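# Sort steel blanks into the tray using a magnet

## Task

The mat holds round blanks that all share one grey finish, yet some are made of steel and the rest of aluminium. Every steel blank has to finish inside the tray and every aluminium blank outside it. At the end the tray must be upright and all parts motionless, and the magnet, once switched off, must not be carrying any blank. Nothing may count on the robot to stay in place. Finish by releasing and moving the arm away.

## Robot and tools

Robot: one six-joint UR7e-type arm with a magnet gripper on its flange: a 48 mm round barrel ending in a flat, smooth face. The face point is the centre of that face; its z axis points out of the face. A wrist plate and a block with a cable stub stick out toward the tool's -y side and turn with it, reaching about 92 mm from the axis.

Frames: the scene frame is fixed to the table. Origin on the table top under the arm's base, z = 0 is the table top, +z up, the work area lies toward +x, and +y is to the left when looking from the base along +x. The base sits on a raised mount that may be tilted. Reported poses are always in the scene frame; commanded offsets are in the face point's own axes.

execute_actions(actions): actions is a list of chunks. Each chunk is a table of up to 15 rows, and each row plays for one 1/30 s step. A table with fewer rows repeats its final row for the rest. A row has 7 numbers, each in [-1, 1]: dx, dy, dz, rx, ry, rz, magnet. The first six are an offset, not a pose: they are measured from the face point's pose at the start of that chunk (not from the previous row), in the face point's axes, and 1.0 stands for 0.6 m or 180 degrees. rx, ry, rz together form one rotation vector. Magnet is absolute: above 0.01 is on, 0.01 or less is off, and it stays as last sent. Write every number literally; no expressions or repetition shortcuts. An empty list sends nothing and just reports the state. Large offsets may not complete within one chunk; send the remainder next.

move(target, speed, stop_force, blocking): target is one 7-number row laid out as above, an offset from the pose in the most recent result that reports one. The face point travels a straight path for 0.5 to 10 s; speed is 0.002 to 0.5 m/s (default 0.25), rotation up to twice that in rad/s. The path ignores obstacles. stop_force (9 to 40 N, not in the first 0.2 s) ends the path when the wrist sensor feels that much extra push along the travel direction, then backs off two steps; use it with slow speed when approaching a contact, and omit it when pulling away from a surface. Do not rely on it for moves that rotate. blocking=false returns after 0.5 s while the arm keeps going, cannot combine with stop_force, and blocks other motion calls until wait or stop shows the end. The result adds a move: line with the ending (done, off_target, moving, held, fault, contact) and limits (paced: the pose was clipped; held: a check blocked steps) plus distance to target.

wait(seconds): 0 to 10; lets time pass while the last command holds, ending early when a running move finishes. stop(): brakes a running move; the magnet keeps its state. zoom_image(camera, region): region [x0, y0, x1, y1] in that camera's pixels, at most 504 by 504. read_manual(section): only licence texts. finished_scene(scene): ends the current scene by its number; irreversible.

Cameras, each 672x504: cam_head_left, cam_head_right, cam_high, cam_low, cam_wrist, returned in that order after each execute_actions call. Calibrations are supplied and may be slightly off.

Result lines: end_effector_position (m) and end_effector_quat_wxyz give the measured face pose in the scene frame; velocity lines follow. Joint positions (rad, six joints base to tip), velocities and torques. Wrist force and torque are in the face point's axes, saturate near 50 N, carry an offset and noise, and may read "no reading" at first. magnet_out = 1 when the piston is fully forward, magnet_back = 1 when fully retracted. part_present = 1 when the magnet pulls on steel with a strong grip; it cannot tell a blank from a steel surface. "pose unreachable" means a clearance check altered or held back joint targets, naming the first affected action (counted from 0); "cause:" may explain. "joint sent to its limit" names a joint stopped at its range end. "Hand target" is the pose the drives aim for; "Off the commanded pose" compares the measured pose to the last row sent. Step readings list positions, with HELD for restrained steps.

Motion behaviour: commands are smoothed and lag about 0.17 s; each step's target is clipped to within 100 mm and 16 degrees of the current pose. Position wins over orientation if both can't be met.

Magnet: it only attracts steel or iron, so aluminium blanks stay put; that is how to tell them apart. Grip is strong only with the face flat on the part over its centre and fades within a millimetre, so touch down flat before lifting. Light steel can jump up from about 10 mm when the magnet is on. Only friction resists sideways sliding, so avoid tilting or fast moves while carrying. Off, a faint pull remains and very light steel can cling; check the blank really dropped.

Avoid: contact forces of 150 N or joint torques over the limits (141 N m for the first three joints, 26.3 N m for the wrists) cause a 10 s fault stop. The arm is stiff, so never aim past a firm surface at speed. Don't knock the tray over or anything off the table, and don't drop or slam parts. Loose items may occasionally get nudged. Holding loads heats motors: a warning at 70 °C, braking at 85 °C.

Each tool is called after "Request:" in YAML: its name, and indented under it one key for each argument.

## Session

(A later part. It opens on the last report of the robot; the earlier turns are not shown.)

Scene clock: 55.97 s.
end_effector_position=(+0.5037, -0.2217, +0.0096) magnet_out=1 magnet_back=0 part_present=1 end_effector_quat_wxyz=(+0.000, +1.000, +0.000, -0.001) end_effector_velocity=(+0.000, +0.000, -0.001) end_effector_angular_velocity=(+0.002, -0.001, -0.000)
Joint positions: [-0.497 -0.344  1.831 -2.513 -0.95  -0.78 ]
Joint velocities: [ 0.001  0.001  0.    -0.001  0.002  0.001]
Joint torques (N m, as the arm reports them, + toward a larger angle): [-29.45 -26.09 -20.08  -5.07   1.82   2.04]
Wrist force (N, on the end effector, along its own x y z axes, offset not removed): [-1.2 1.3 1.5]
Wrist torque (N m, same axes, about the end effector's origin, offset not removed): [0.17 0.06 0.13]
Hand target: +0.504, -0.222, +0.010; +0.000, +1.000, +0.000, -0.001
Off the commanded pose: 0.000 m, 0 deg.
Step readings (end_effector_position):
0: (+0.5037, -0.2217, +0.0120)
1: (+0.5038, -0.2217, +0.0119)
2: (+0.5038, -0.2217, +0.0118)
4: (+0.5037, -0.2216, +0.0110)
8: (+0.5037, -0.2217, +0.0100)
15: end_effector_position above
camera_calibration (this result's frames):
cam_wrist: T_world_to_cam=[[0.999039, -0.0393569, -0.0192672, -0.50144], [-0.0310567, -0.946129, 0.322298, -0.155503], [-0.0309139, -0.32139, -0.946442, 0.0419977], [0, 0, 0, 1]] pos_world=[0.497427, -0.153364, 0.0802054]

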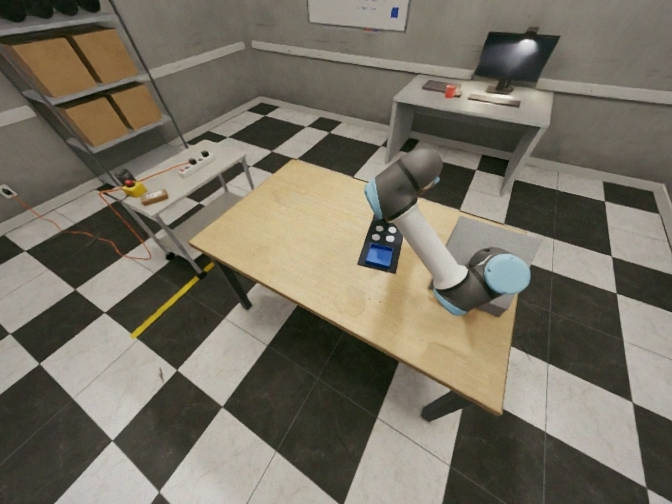

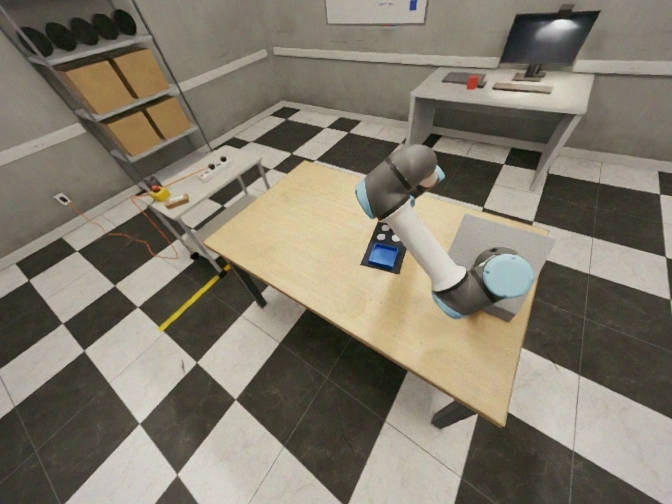

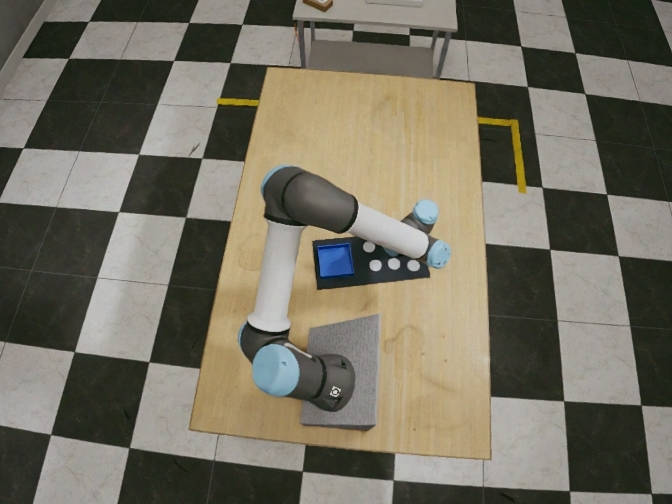

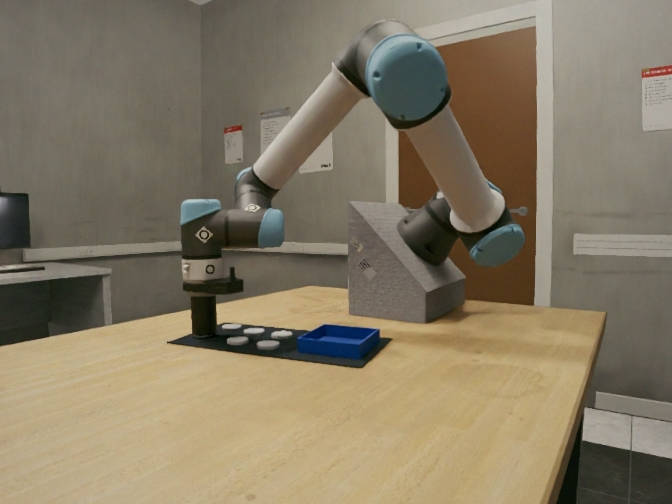

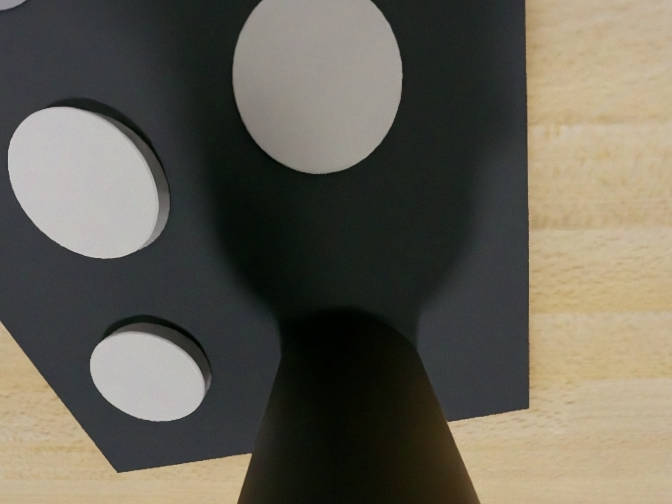

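Request:
move:
  target: [-0.14,-0.37,-0.15,0,0,0,1]
  speed: 0.3

Scene clock: 60.20 s.
end_effector_position=(+0.4200, +0.0001, +0.0997) magnet_out=1 magnet_back=0 part_present=1 end_effector_quat_wxyz=(+0.000, +1.000, +0.000, -0.001) end_effector_velocity=(-0.001, +0.002, +0.001) end_effector_angular_velocity=(+0.001, +0.002, -0.000)
Joint positions: [-0.428 -0.984  2.326 -2.413 -0.916 -0.706]
Joint velocities: [ 0.001 -0.007  0.003  0.007  0.    -0.001]
Joint torques (N m, as the arm reports them, + toward a larger angle): [-33.81 -30.71  -7.34   0.8   -1.61  -1.81]
Wrist force (N, on the end effector, along its own x y z axes, offset not removed): [-1.4 0.9 1.4]
Wrist torque (N m, same axes, about the end effector's origin, offset not removed): [0.17 0.16 0.12]
Hand target: +0.420, +0.000, +0.100; +0.000, +1.000, +0.000, -0.001
Off the commanded pose: 0.000 m, 0 deg.
move: done
camera_calibration (this result's frames):
cam_wrist: T_world_to_cam=[[0.999039, -0.0393861, -0.0192181, -0.407403], [-0.0310967, -0.946091, 0.322404, 0.0226741], [-0.0308803, -0.321496, -0.946407, 0.195884], [0, 0, 0, 1]] pos_world=[0.413766, 0.0683819, 0.170247]

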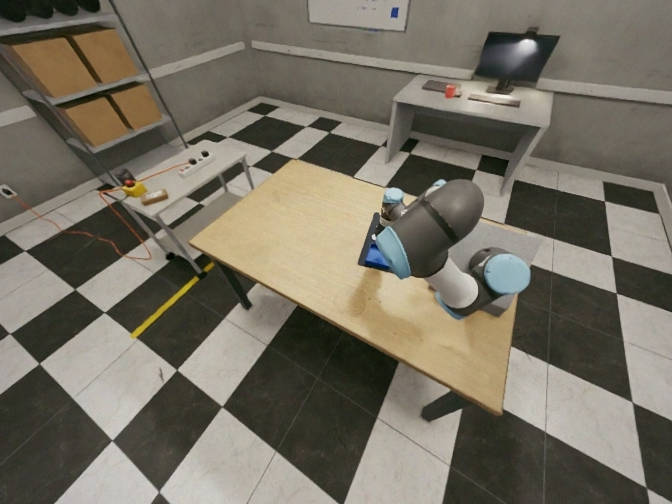

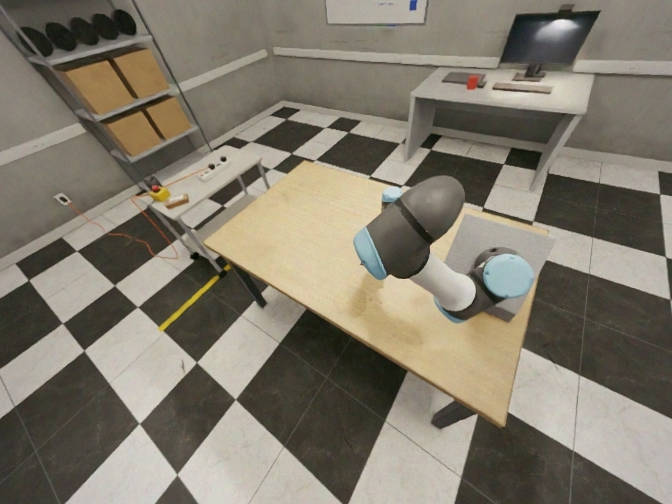

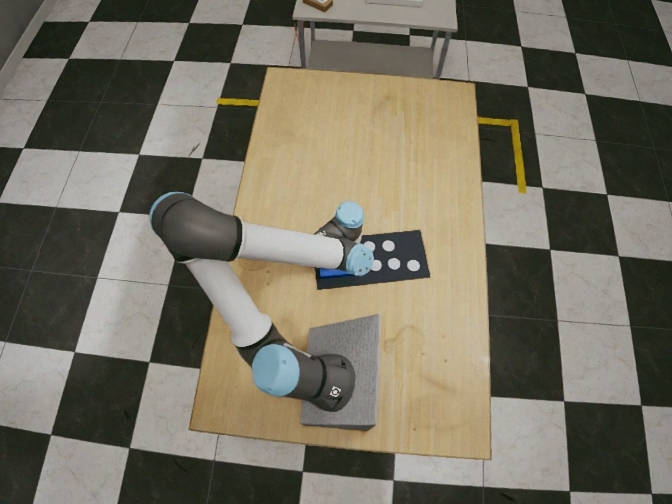

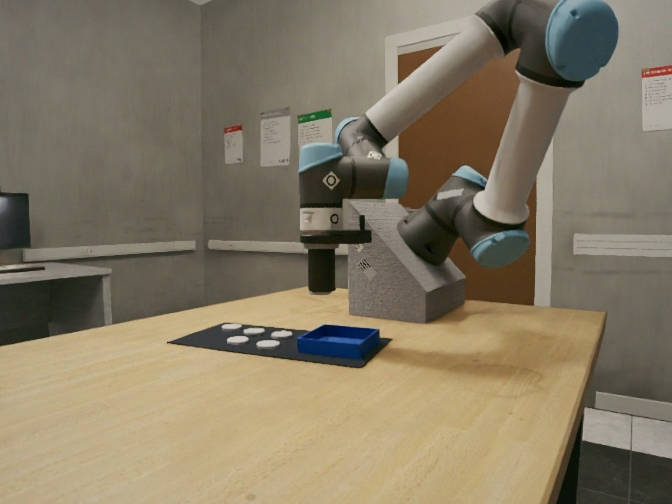

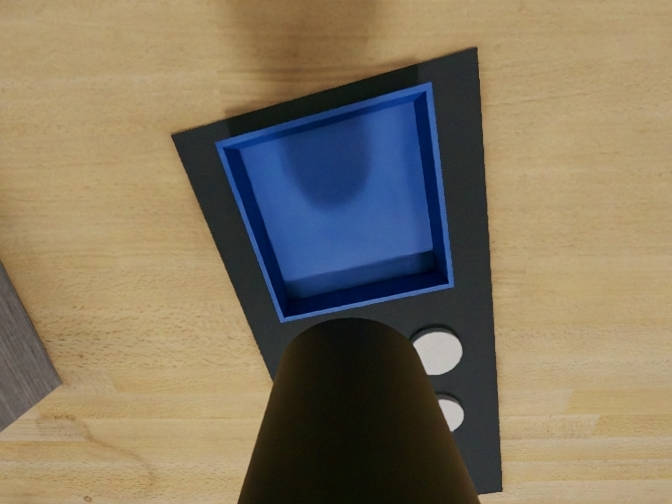

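Request:
move:
  target: [0.027,-0.11,0.095,0,0,0,1]
  speed: 0.2

Request:
move:
  target: [0,0,0.044,0,0,0,1]
  speed: 0.08

Request:
move:
  target: [0,0,0.015,0,0,0,1]
  speed: 0.003
  stop_force: 9

Scene clock: 69.03 s.
end_effector_position=(+0.4361, +0.0658, +0.0430) magnet_out=1 magnet_back=0 part_present=1 end_effector_quat_wxyz=(+0.000, +1.000, +0.000, -0.001) end_effector_velocity=(+0.001, +0.002, -0.002) end_effector_angular_velocity=(-0.000, -0.002, -0.003)
Joint positions: [-0.222 -0.963  2.326 -2.593 -0.831 -0.46 ]
Joint velocities: [ 0.006  0.003 -0.001 -0.011  0.003  0.013]
Joint torques (N m, as the arm reports them, + toward a larger angle): [-19.68  -5.52 -17.59  -5.04   1.59   1.82]
Wrist force (N, on the end effector, along its own x y z axes, offset not removed): [0.5 2.0 -2.2]
Wrist torque (N m, same axes, about the end effector's origin, offset not removed): [0.29 -0.06 0.08]
Hand target: +0.436, +0.066, +0.043; +0.000, +1.000, +0.000, -0.001
Off the commanded pose: 0.000 m, 0 deg.
move: done
camera_calibration (this result's frames):
cam_wrist: T_world_to_cam=[[0.99904, -0.0393133, -0.0193039, -0.421939], [-0.0309982, -0.946073, 0.322467, 0.103555], [-0.0309402, -0.321559, -0.946384, 0.163847], [0, 0, 0, 1]] pos_world=[0.429814, 0.134069, 0.113524]

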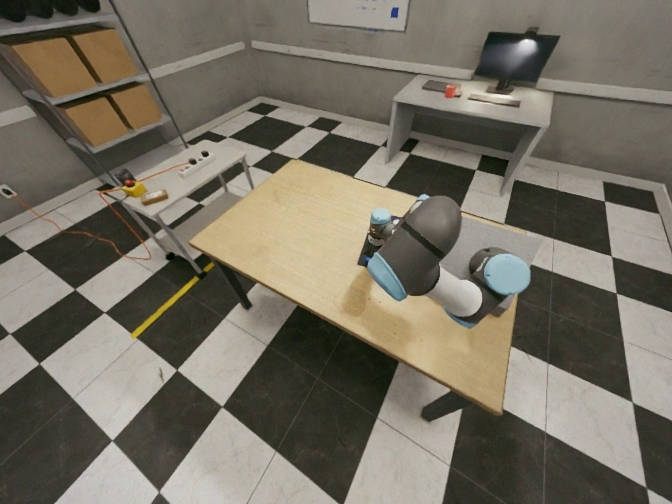

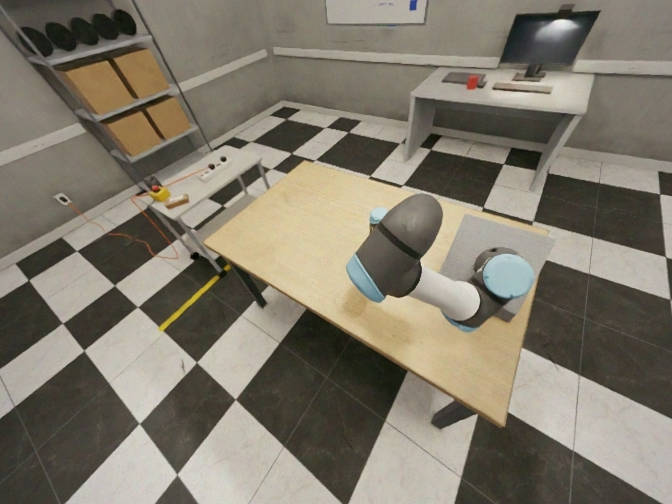

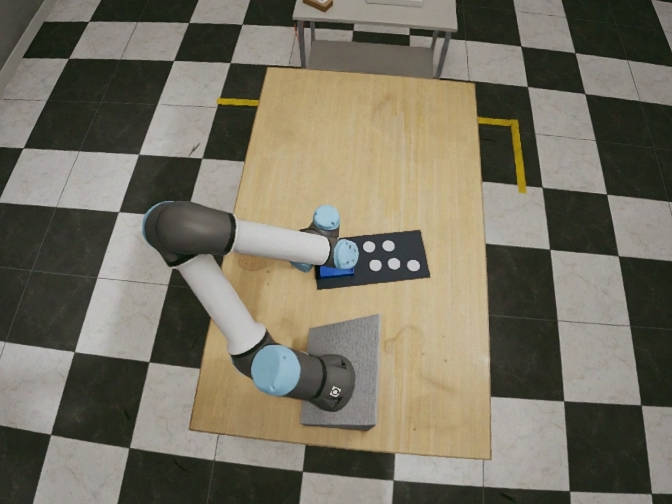

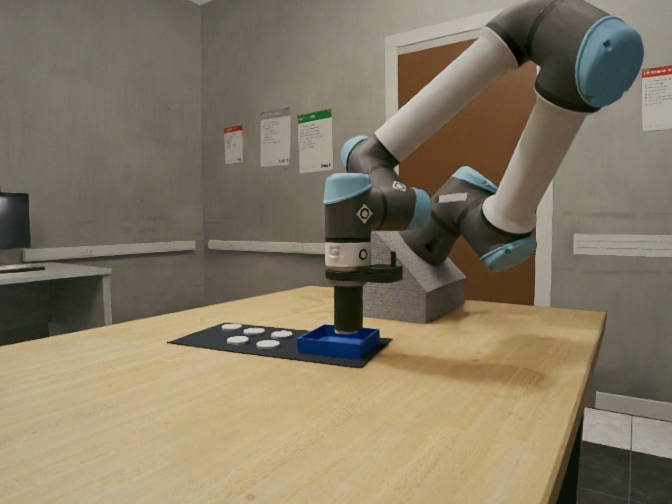

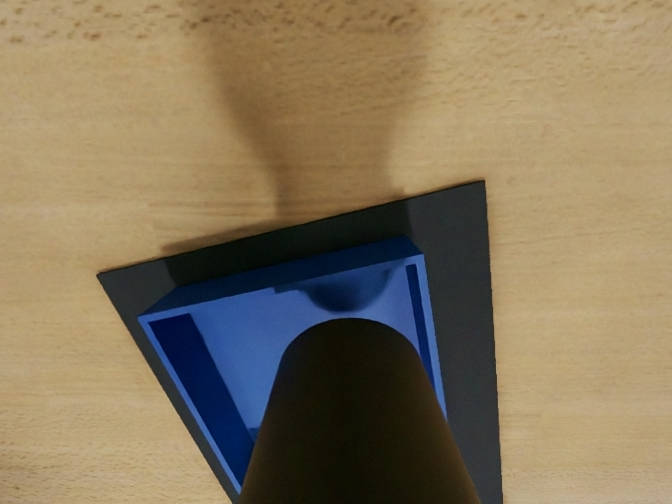

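Scene clock: 69.93 s.
end_effector_position=(+0.4360, +0.0658, +0.0169) magnet_out=1 magnet_back=0 part_present=1 end_effector_quat_wxyz=(+0.000, +1.000, +0.000, -0.001) end_effector_velocity=(+0.000, -0.001, -0.002) end_effector_angular_velocity=(+0.000, -0.002, -0.002)
Joint positions: [-0.18  -0.895  2.322 -2.694 -0.818 -0.406]
Joint velocities: [ 0.002  0.007 -0.001 -0.011  0.002  0.007]
Joint torques (N m, as the arm reports them, + toward a larger angle): [-22.03  -9.49 -16.53  -4.84   1.84   1.87]
Wrist force (N, on the end effector, along its own x y z axes, offset not removed): [-5.3 0.8 -0.4]
Wrist torque (N m, same axes, about the end effector's origin, offset not removed): [0.31 0.56 0.13]
Hand target: +0.436, +0.066, +0.017; +0.000, +1.000, +0.000, -0.001
Off the commanded pose: 0.000 m, 0 deg.
move: done
camera_calibration (this result's frames):
cam_wrist: T_world_to_cam=[[0.999039, -0.0392982, -0.0193894, -0.42237], [-0.0309562, -0.946073, 0.322471, 0.111955], [-0.0310163, -0.321561, -0.946381, 0.1392], [0, 0, 0, 1]] pos_world=[0.429748, 0.13408, 0.087445]

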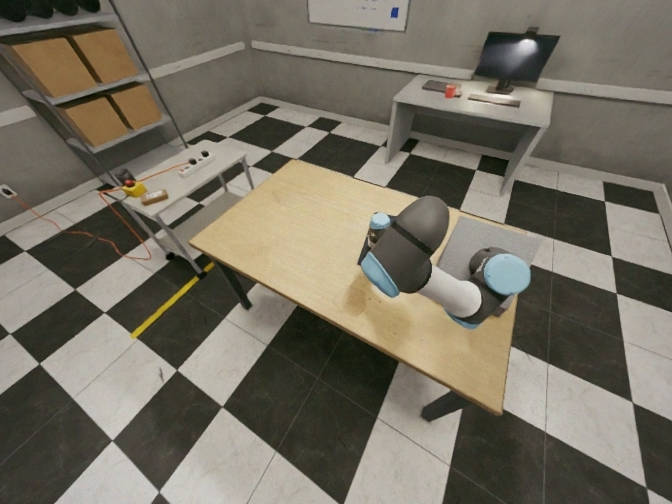

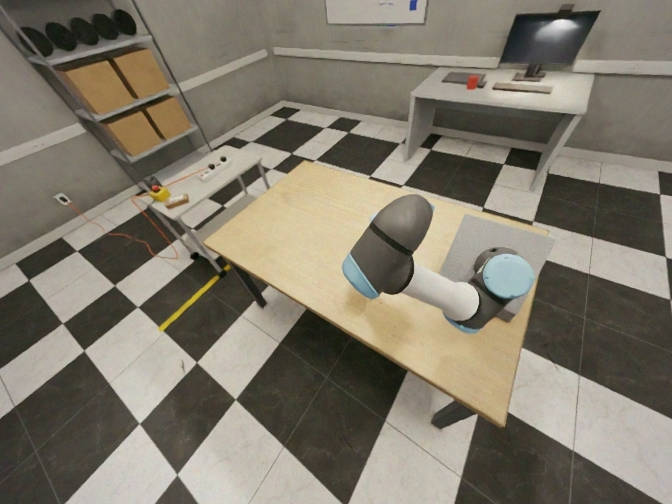

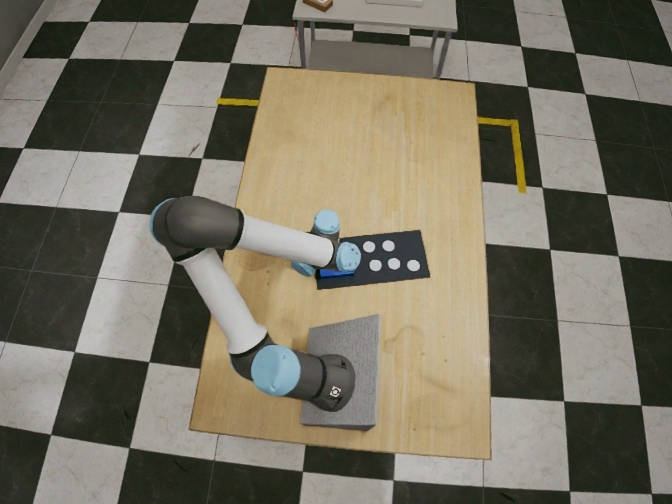

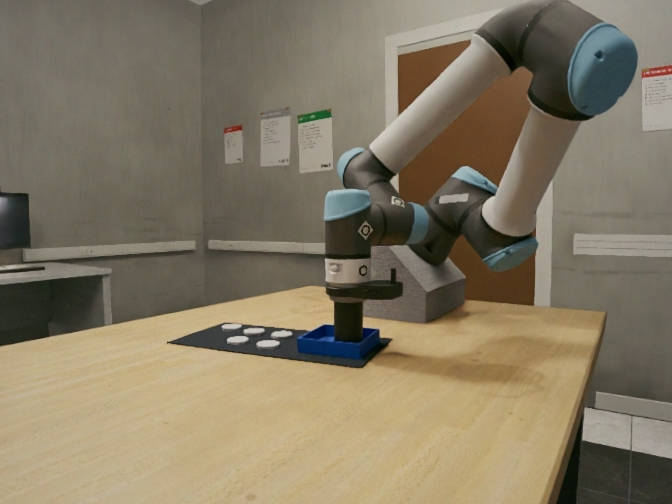

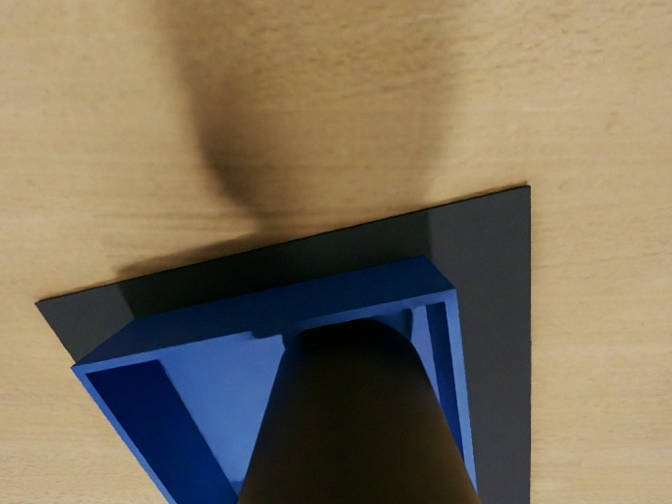

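Scene clock: 72.37 s.
end_effector_position=(+0.4360, +0.0658, +0.0108) magnet_out=1 magnet_back=0 part_present=1 end_effector_quat_wxyz=(+0.000, +1.000, +0.000, -0.001) end_effector_velocity=(-0.000, +0.001, +0.000) end_effector_angular_velocity=(+0.002, +0.002, +0.002)
Joint positions: [-0.17  -0.879  2.32  -2.718 -0.815 -0.392]
Joint velocities: [ 0.    -0.002 -0.001  0.007  0.001 -0.005]
Joint torques (N m, as the arm reports them, + toward a larger angle): [-24.66 -23.92  -8.19   2.2    1.7   -1.53]
Wrist force (N, on the end effector, along its own x y z axes, offset not removed): [-13.7 -1.8 -41.3]
Wrist torque (N m, same axes, about the end effector's origin, offset not removed): [-0.19 0.51 0.11]
Hand target: +0.436, +0.066, +0.011; +0.000, +1.000, +0.001, -0.001
Off the commanded pose: 0.003 m, 0 deg.
move: contact
camera_calibration (this result's frames):
cam_wrist: T_world_to_cam=[[0.99904, -0.0393083, -0.0193459, -0.422507], [-0.0309798, -0.946073, 0.322468, 0.113927], [-0.0309783, -0.321559, -0.946383, 0.133388], [0, 0, 0, 1]] pos_world=[0.429763, 0.134067, 0.0813241]

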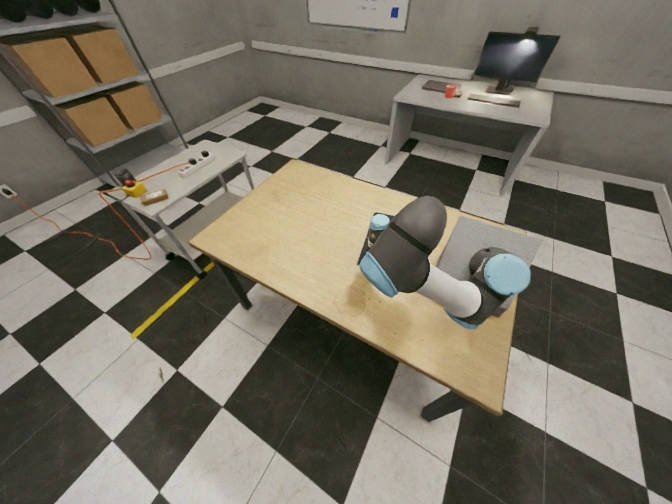

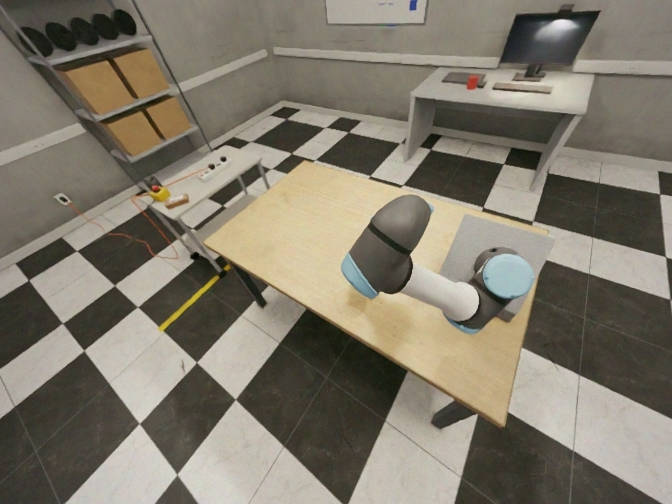

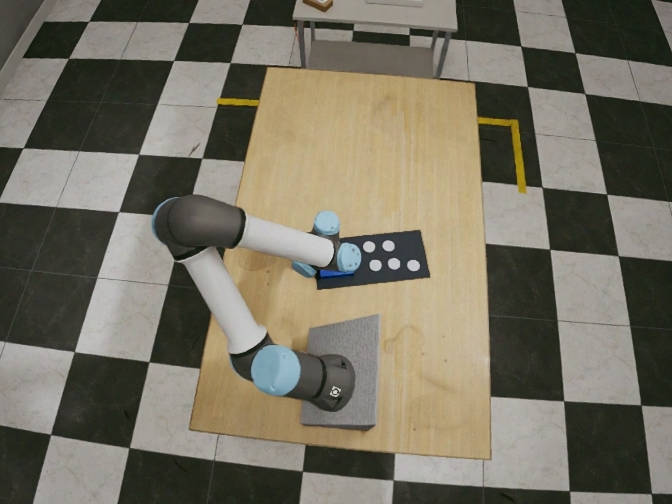

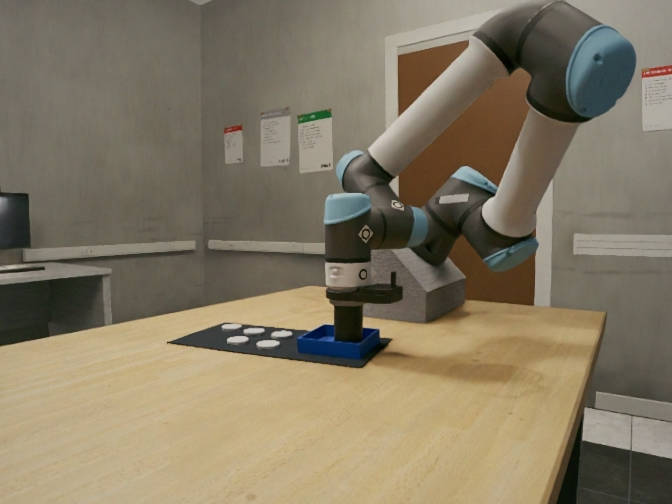

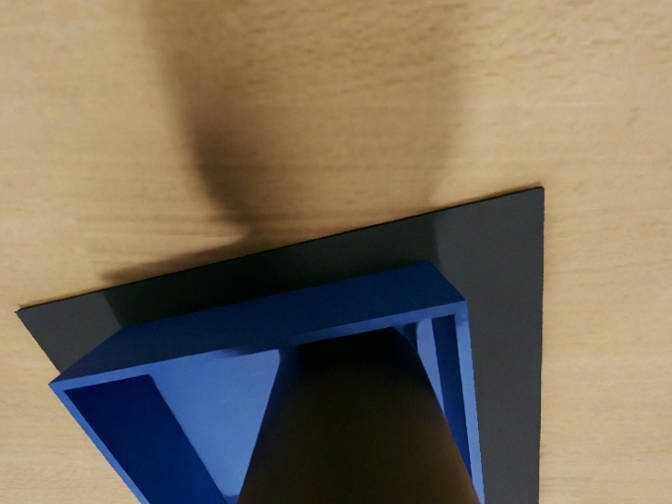

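Request:
move:
  target: [0.007,0.11,-0.075,0,0,0,0]
  speed: 0.2

Scene clock: 76.67 s.
end_effector_position=(+0.4402, +0.0001, +0.0555) magnet_out=0 magnet_back=1 part_present=0 end_effector_quat_wxyz=(+0.000, +1.000, +0.000, -0.001) end_effector_velocity=(+0.000, -0.003, +0.002) end_effector_angular_velocity=(+0.000, +0.000, +0.000)
Joint positions: [-0.339 -0.863  2.282 -2.554 -0.876 -0.604]
Joint velocities: [-0.006  0.001 -0.003  0.007 -0.002 -0.008]
Joint torques (N m, as the arm reports them, + toward a larger angle): [-36.66  -8.38 -16.88   0.82  -1.94  -2.1 ]
Wrist force (N, on the end effector, along its own x y z axes, offset not removed): [1.3 1.6 1.2]
Wrist torque (N m, same axes, about the end effector's origin, offset not removed): [0.18 -0.18 0.16]
Hand target: +0.440, -0.000, +0.056; -0.000, +1.000, +0.001, -0.001
Off the commanded pose: 0.000 m, 0 deg.
move: done
camera_calibration (this result's frames):
cam_wrist: T_world_to_cam=[[0.999039, -0.0393221, -0.0193366, -0.428417], [-0.0310017, -0.946134, 0.322289, 0.0375179], [-0.0309681, -0.32138, -0.946444, 0.154738], [0, 0, 0, 1]] pos_world=[0.433961, 0.0683803, 0.126075]

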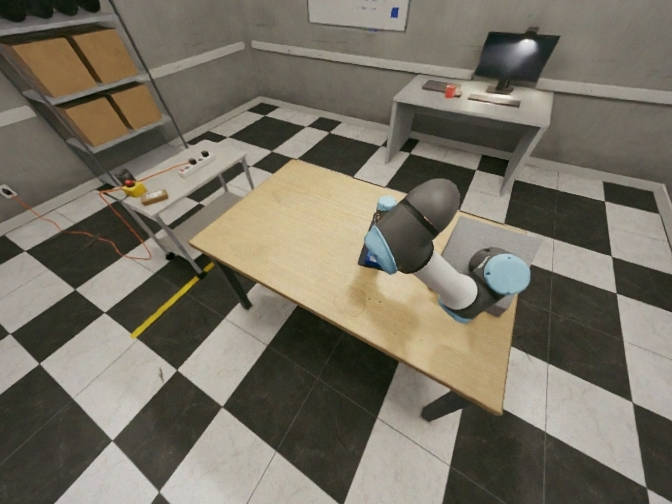

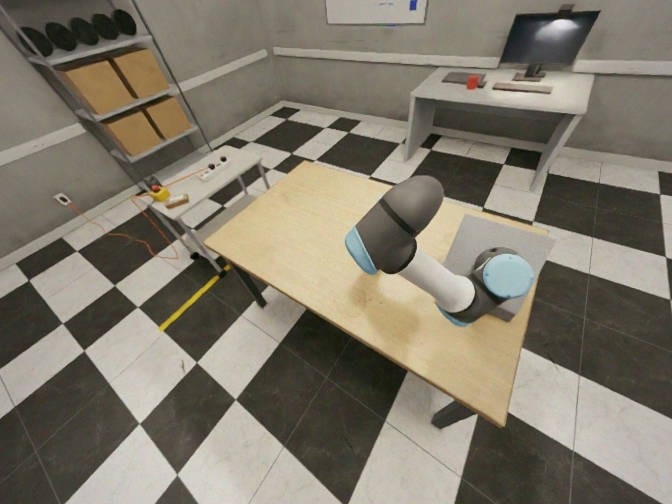

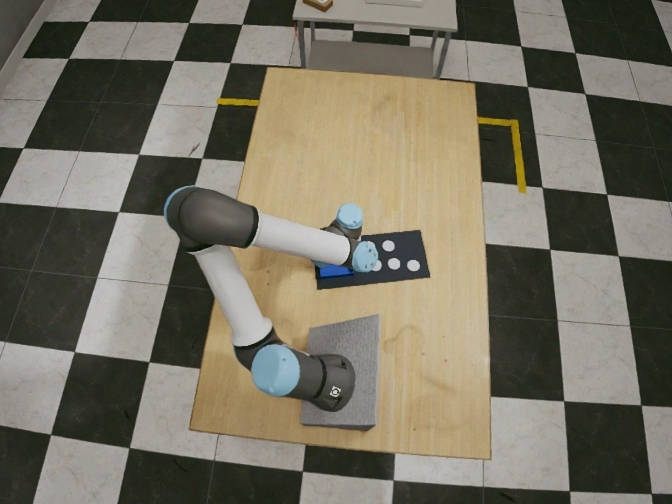

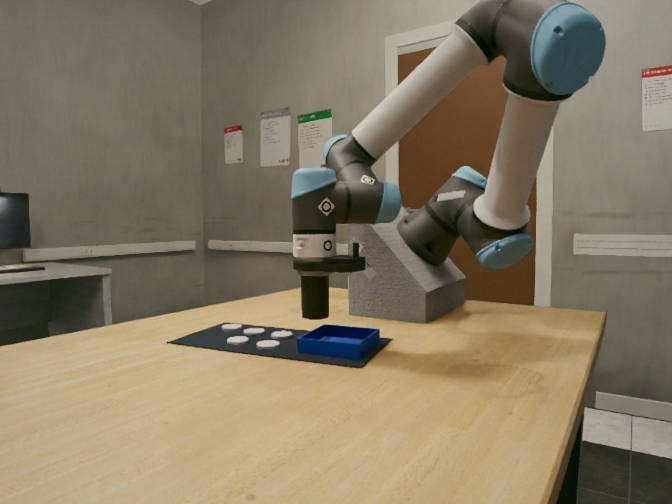

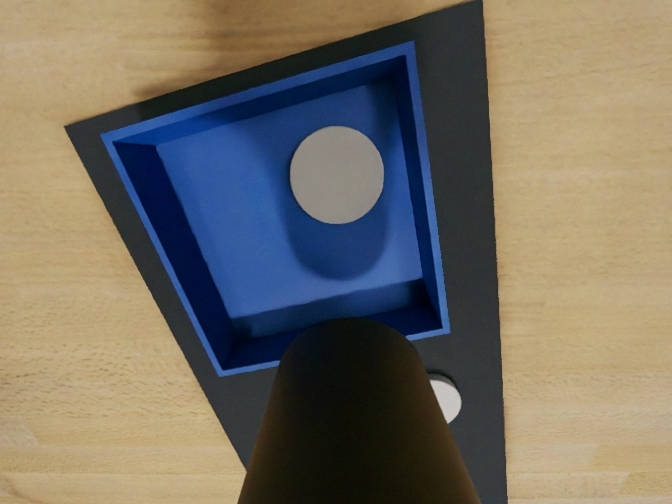

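Request:
move:
  target: [-0.0337,0.1543,0.075,0,0,0,0]
  speed: 0.2

Request:
execute_actions:
  actions:
    - [[0,0,0.002,0,0,0,0],[0,0,0.002,0,0,0,0],[0,0,0.002,0,0,0,1],[0,0,0.002,0,0,0,1],[0,0,0.002,0,0,0,1],[0,0,0.002,0,0,0,1],[0,0,0.002,0,0,0,1],[0,0,0.002,0,0,0,1],[0,0,0,0,0,0,1],[0,0,-0.002,0,0,0,1],[0,0,-0.004,0,0,0,1]]

Scene clock: 80.50 s.
end_effector_position=(+0.4199, -0.0921, +0.0106) magnet_out=0 magnet_back=1 part_present=0 end_effector_quat_wxyz=(-0.000, +1.000, +0.001, -0.001) end_effector_velocity=(+0.000, -0.002, -0.001) end_effector_angular_velocity=(-0.000, -0.001, -0.000)
Joint positions: [-0.432 -0.586  2.238 -2.721 -0.917 -0.71 ]
Joint velocities: [-0.003  0.006 -0.003 -0.003 -0.    -0.002]
Joint torques (N m, as the arm reports them, + toward a larger angle): [-38.13 -15.49 -17.14  -5.26  -1.27  -1.88]
Wrist force (N, on the end effector, along its own x y z axes, offset not removed): [0.4 -0.5 1.0]
Wrist torque (N m, same axes, about the end effector's origin, offset not removed): [-0.05 -0.05 0.26]
Hand target: +0.420, -0.092, +0.010; -0.000, +1.000, +0.001, -0.001
Off the commanded pose: 0.000 m, 0 deg.
move: done
camera_calibration (this result's frames):
cam_wrist: T_world_to_cam=[[0.999039, -0.0392862, -0.0194459, -0.412585], [-0.0309376, -0.946187, 0.322139, -0.0358811], [-0.0310551, -0.321228, -0.946493, 0.0820434], [0, 0, 0, 1]] pos_world=[0.413626, -0.0238045, 0.0811891]

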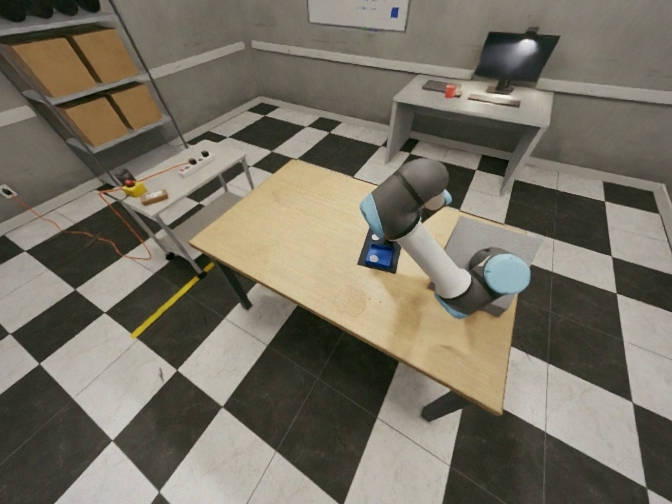

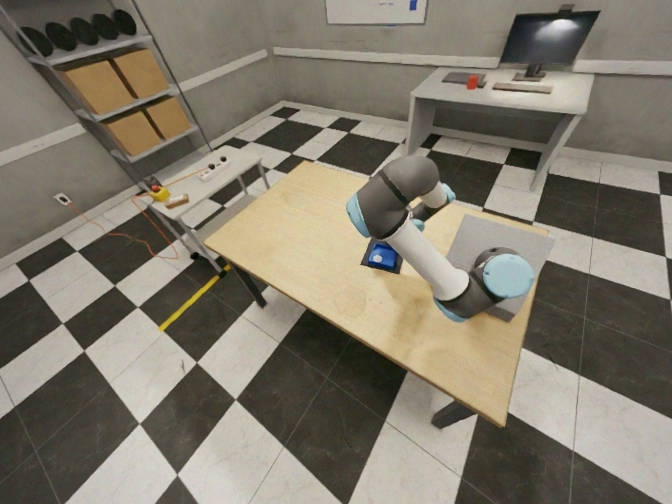

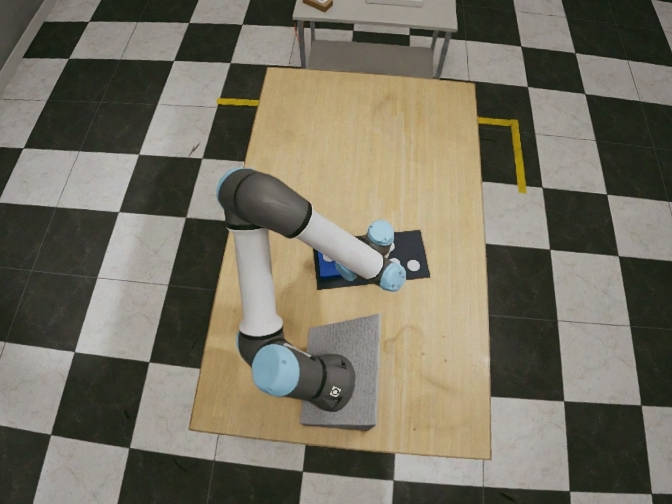

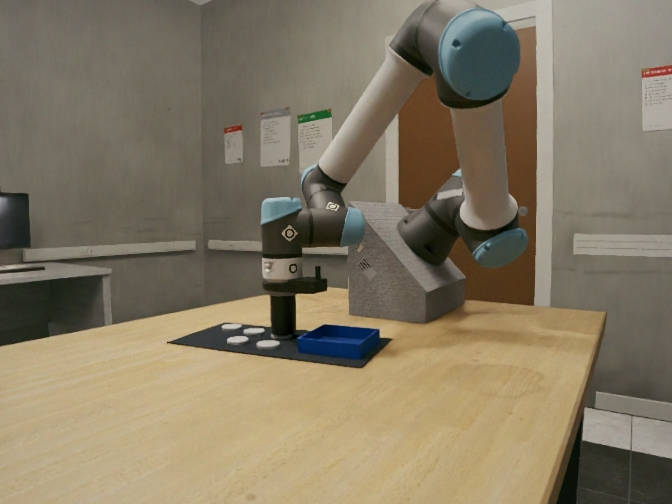

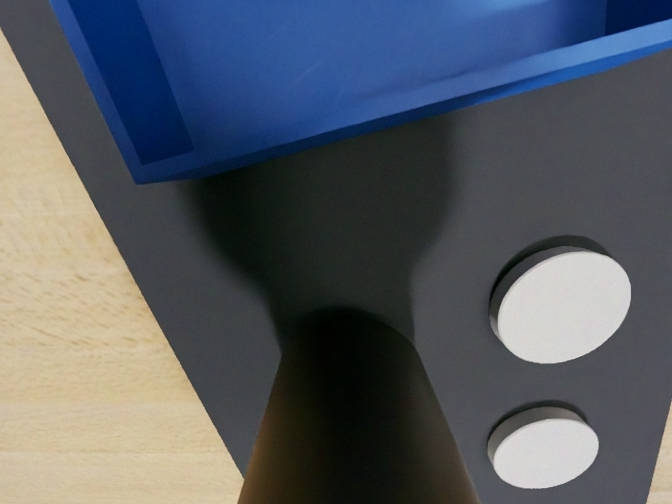

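Scene clock: 81.00 s.
end_effector_position=(+0.4199, -0.0921, +0.0118) magnet_out=1 magnet_back=0 part_present=1 end_effector_quat_wxyz=(-0.000, +1.000, +0.001, -0.001) end_effector_velocity=(-0.001, +0.001, +0.010) end_effector_angular_velocity=(+0.000, +0.002, -0.000)
Joint positions: [-0.433 -0.589  2.239 -2.718 -0.918 -0.712]
Joint velocities: [-0.014 -0.024  0.005  0.03  -0.008 -0.016]
Joint torques (N m, as the arm reports them, + toward a larger angle): [-37.79 -40.44  -3.99   0.21  -1.62  -2.19]
Wrist force (N, on the end effector, along its own x y z axes, offset not removed): [-1.6 1.9 0.9]
Wrist torque (N m, same axes, about the end effector's origin, offset not removed): [0.22 0.19 0.00]
Hand target: +0.420, -0.092, +0.013; -0.000, +1.000, +0.000, -0.001
Off the commanded pose: 0.001 m, 0 deg.
Step readings (end_effector_position):
0: (+0.4199, -0.0921, +0.0106)
1: (+0.4199, -0.0921, +0.0106)
2: (+0.4199, -0.0922, +0.0105)
4: (+0.4198, -0.0922, +0.0101)
8: (+0.4199, -0.0922, +0.0096)
15: end_effector_position above
camera_calibration (this result's frames):
cam_wrist: T_world_to_cam=[[0.999042, -0.039249, -0.0193471, -0.412605], [-0.0309371, -0.946218, 0.322047, -0.0362687], [-0.0309466, -0.32114, -0.946526, 0.0831557], [0, 0, 0, 1]] pos_world=[0.413661, -0.0238078, 0.0824065]

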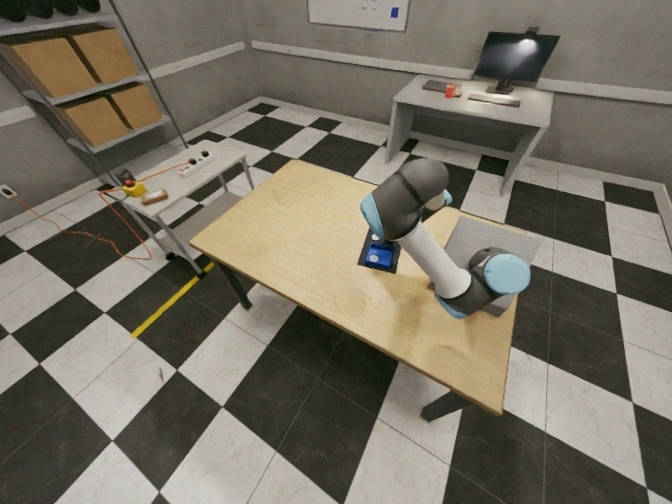

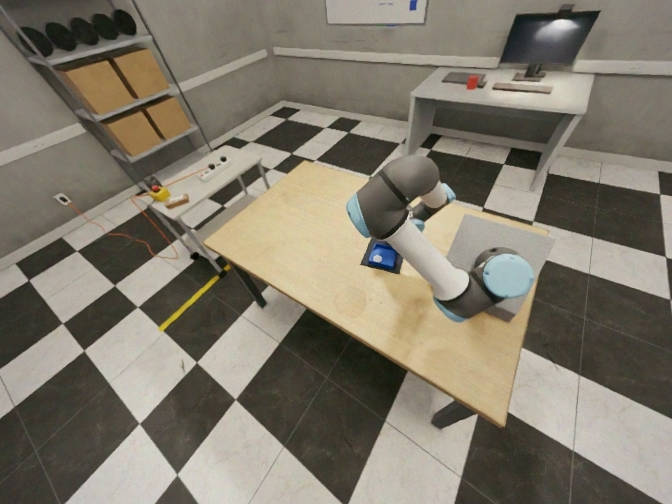

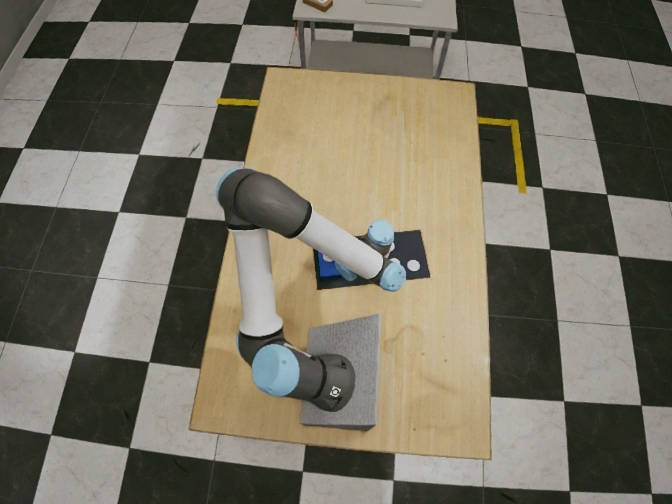

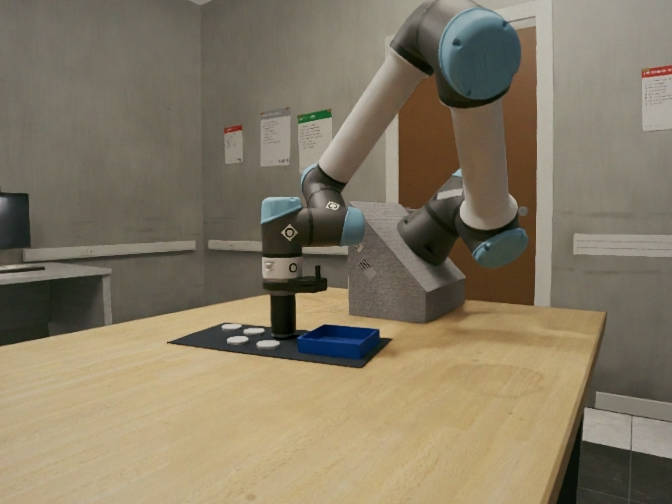

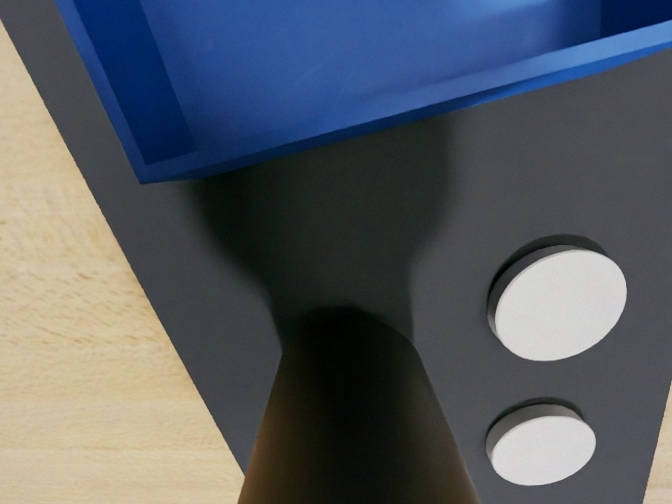

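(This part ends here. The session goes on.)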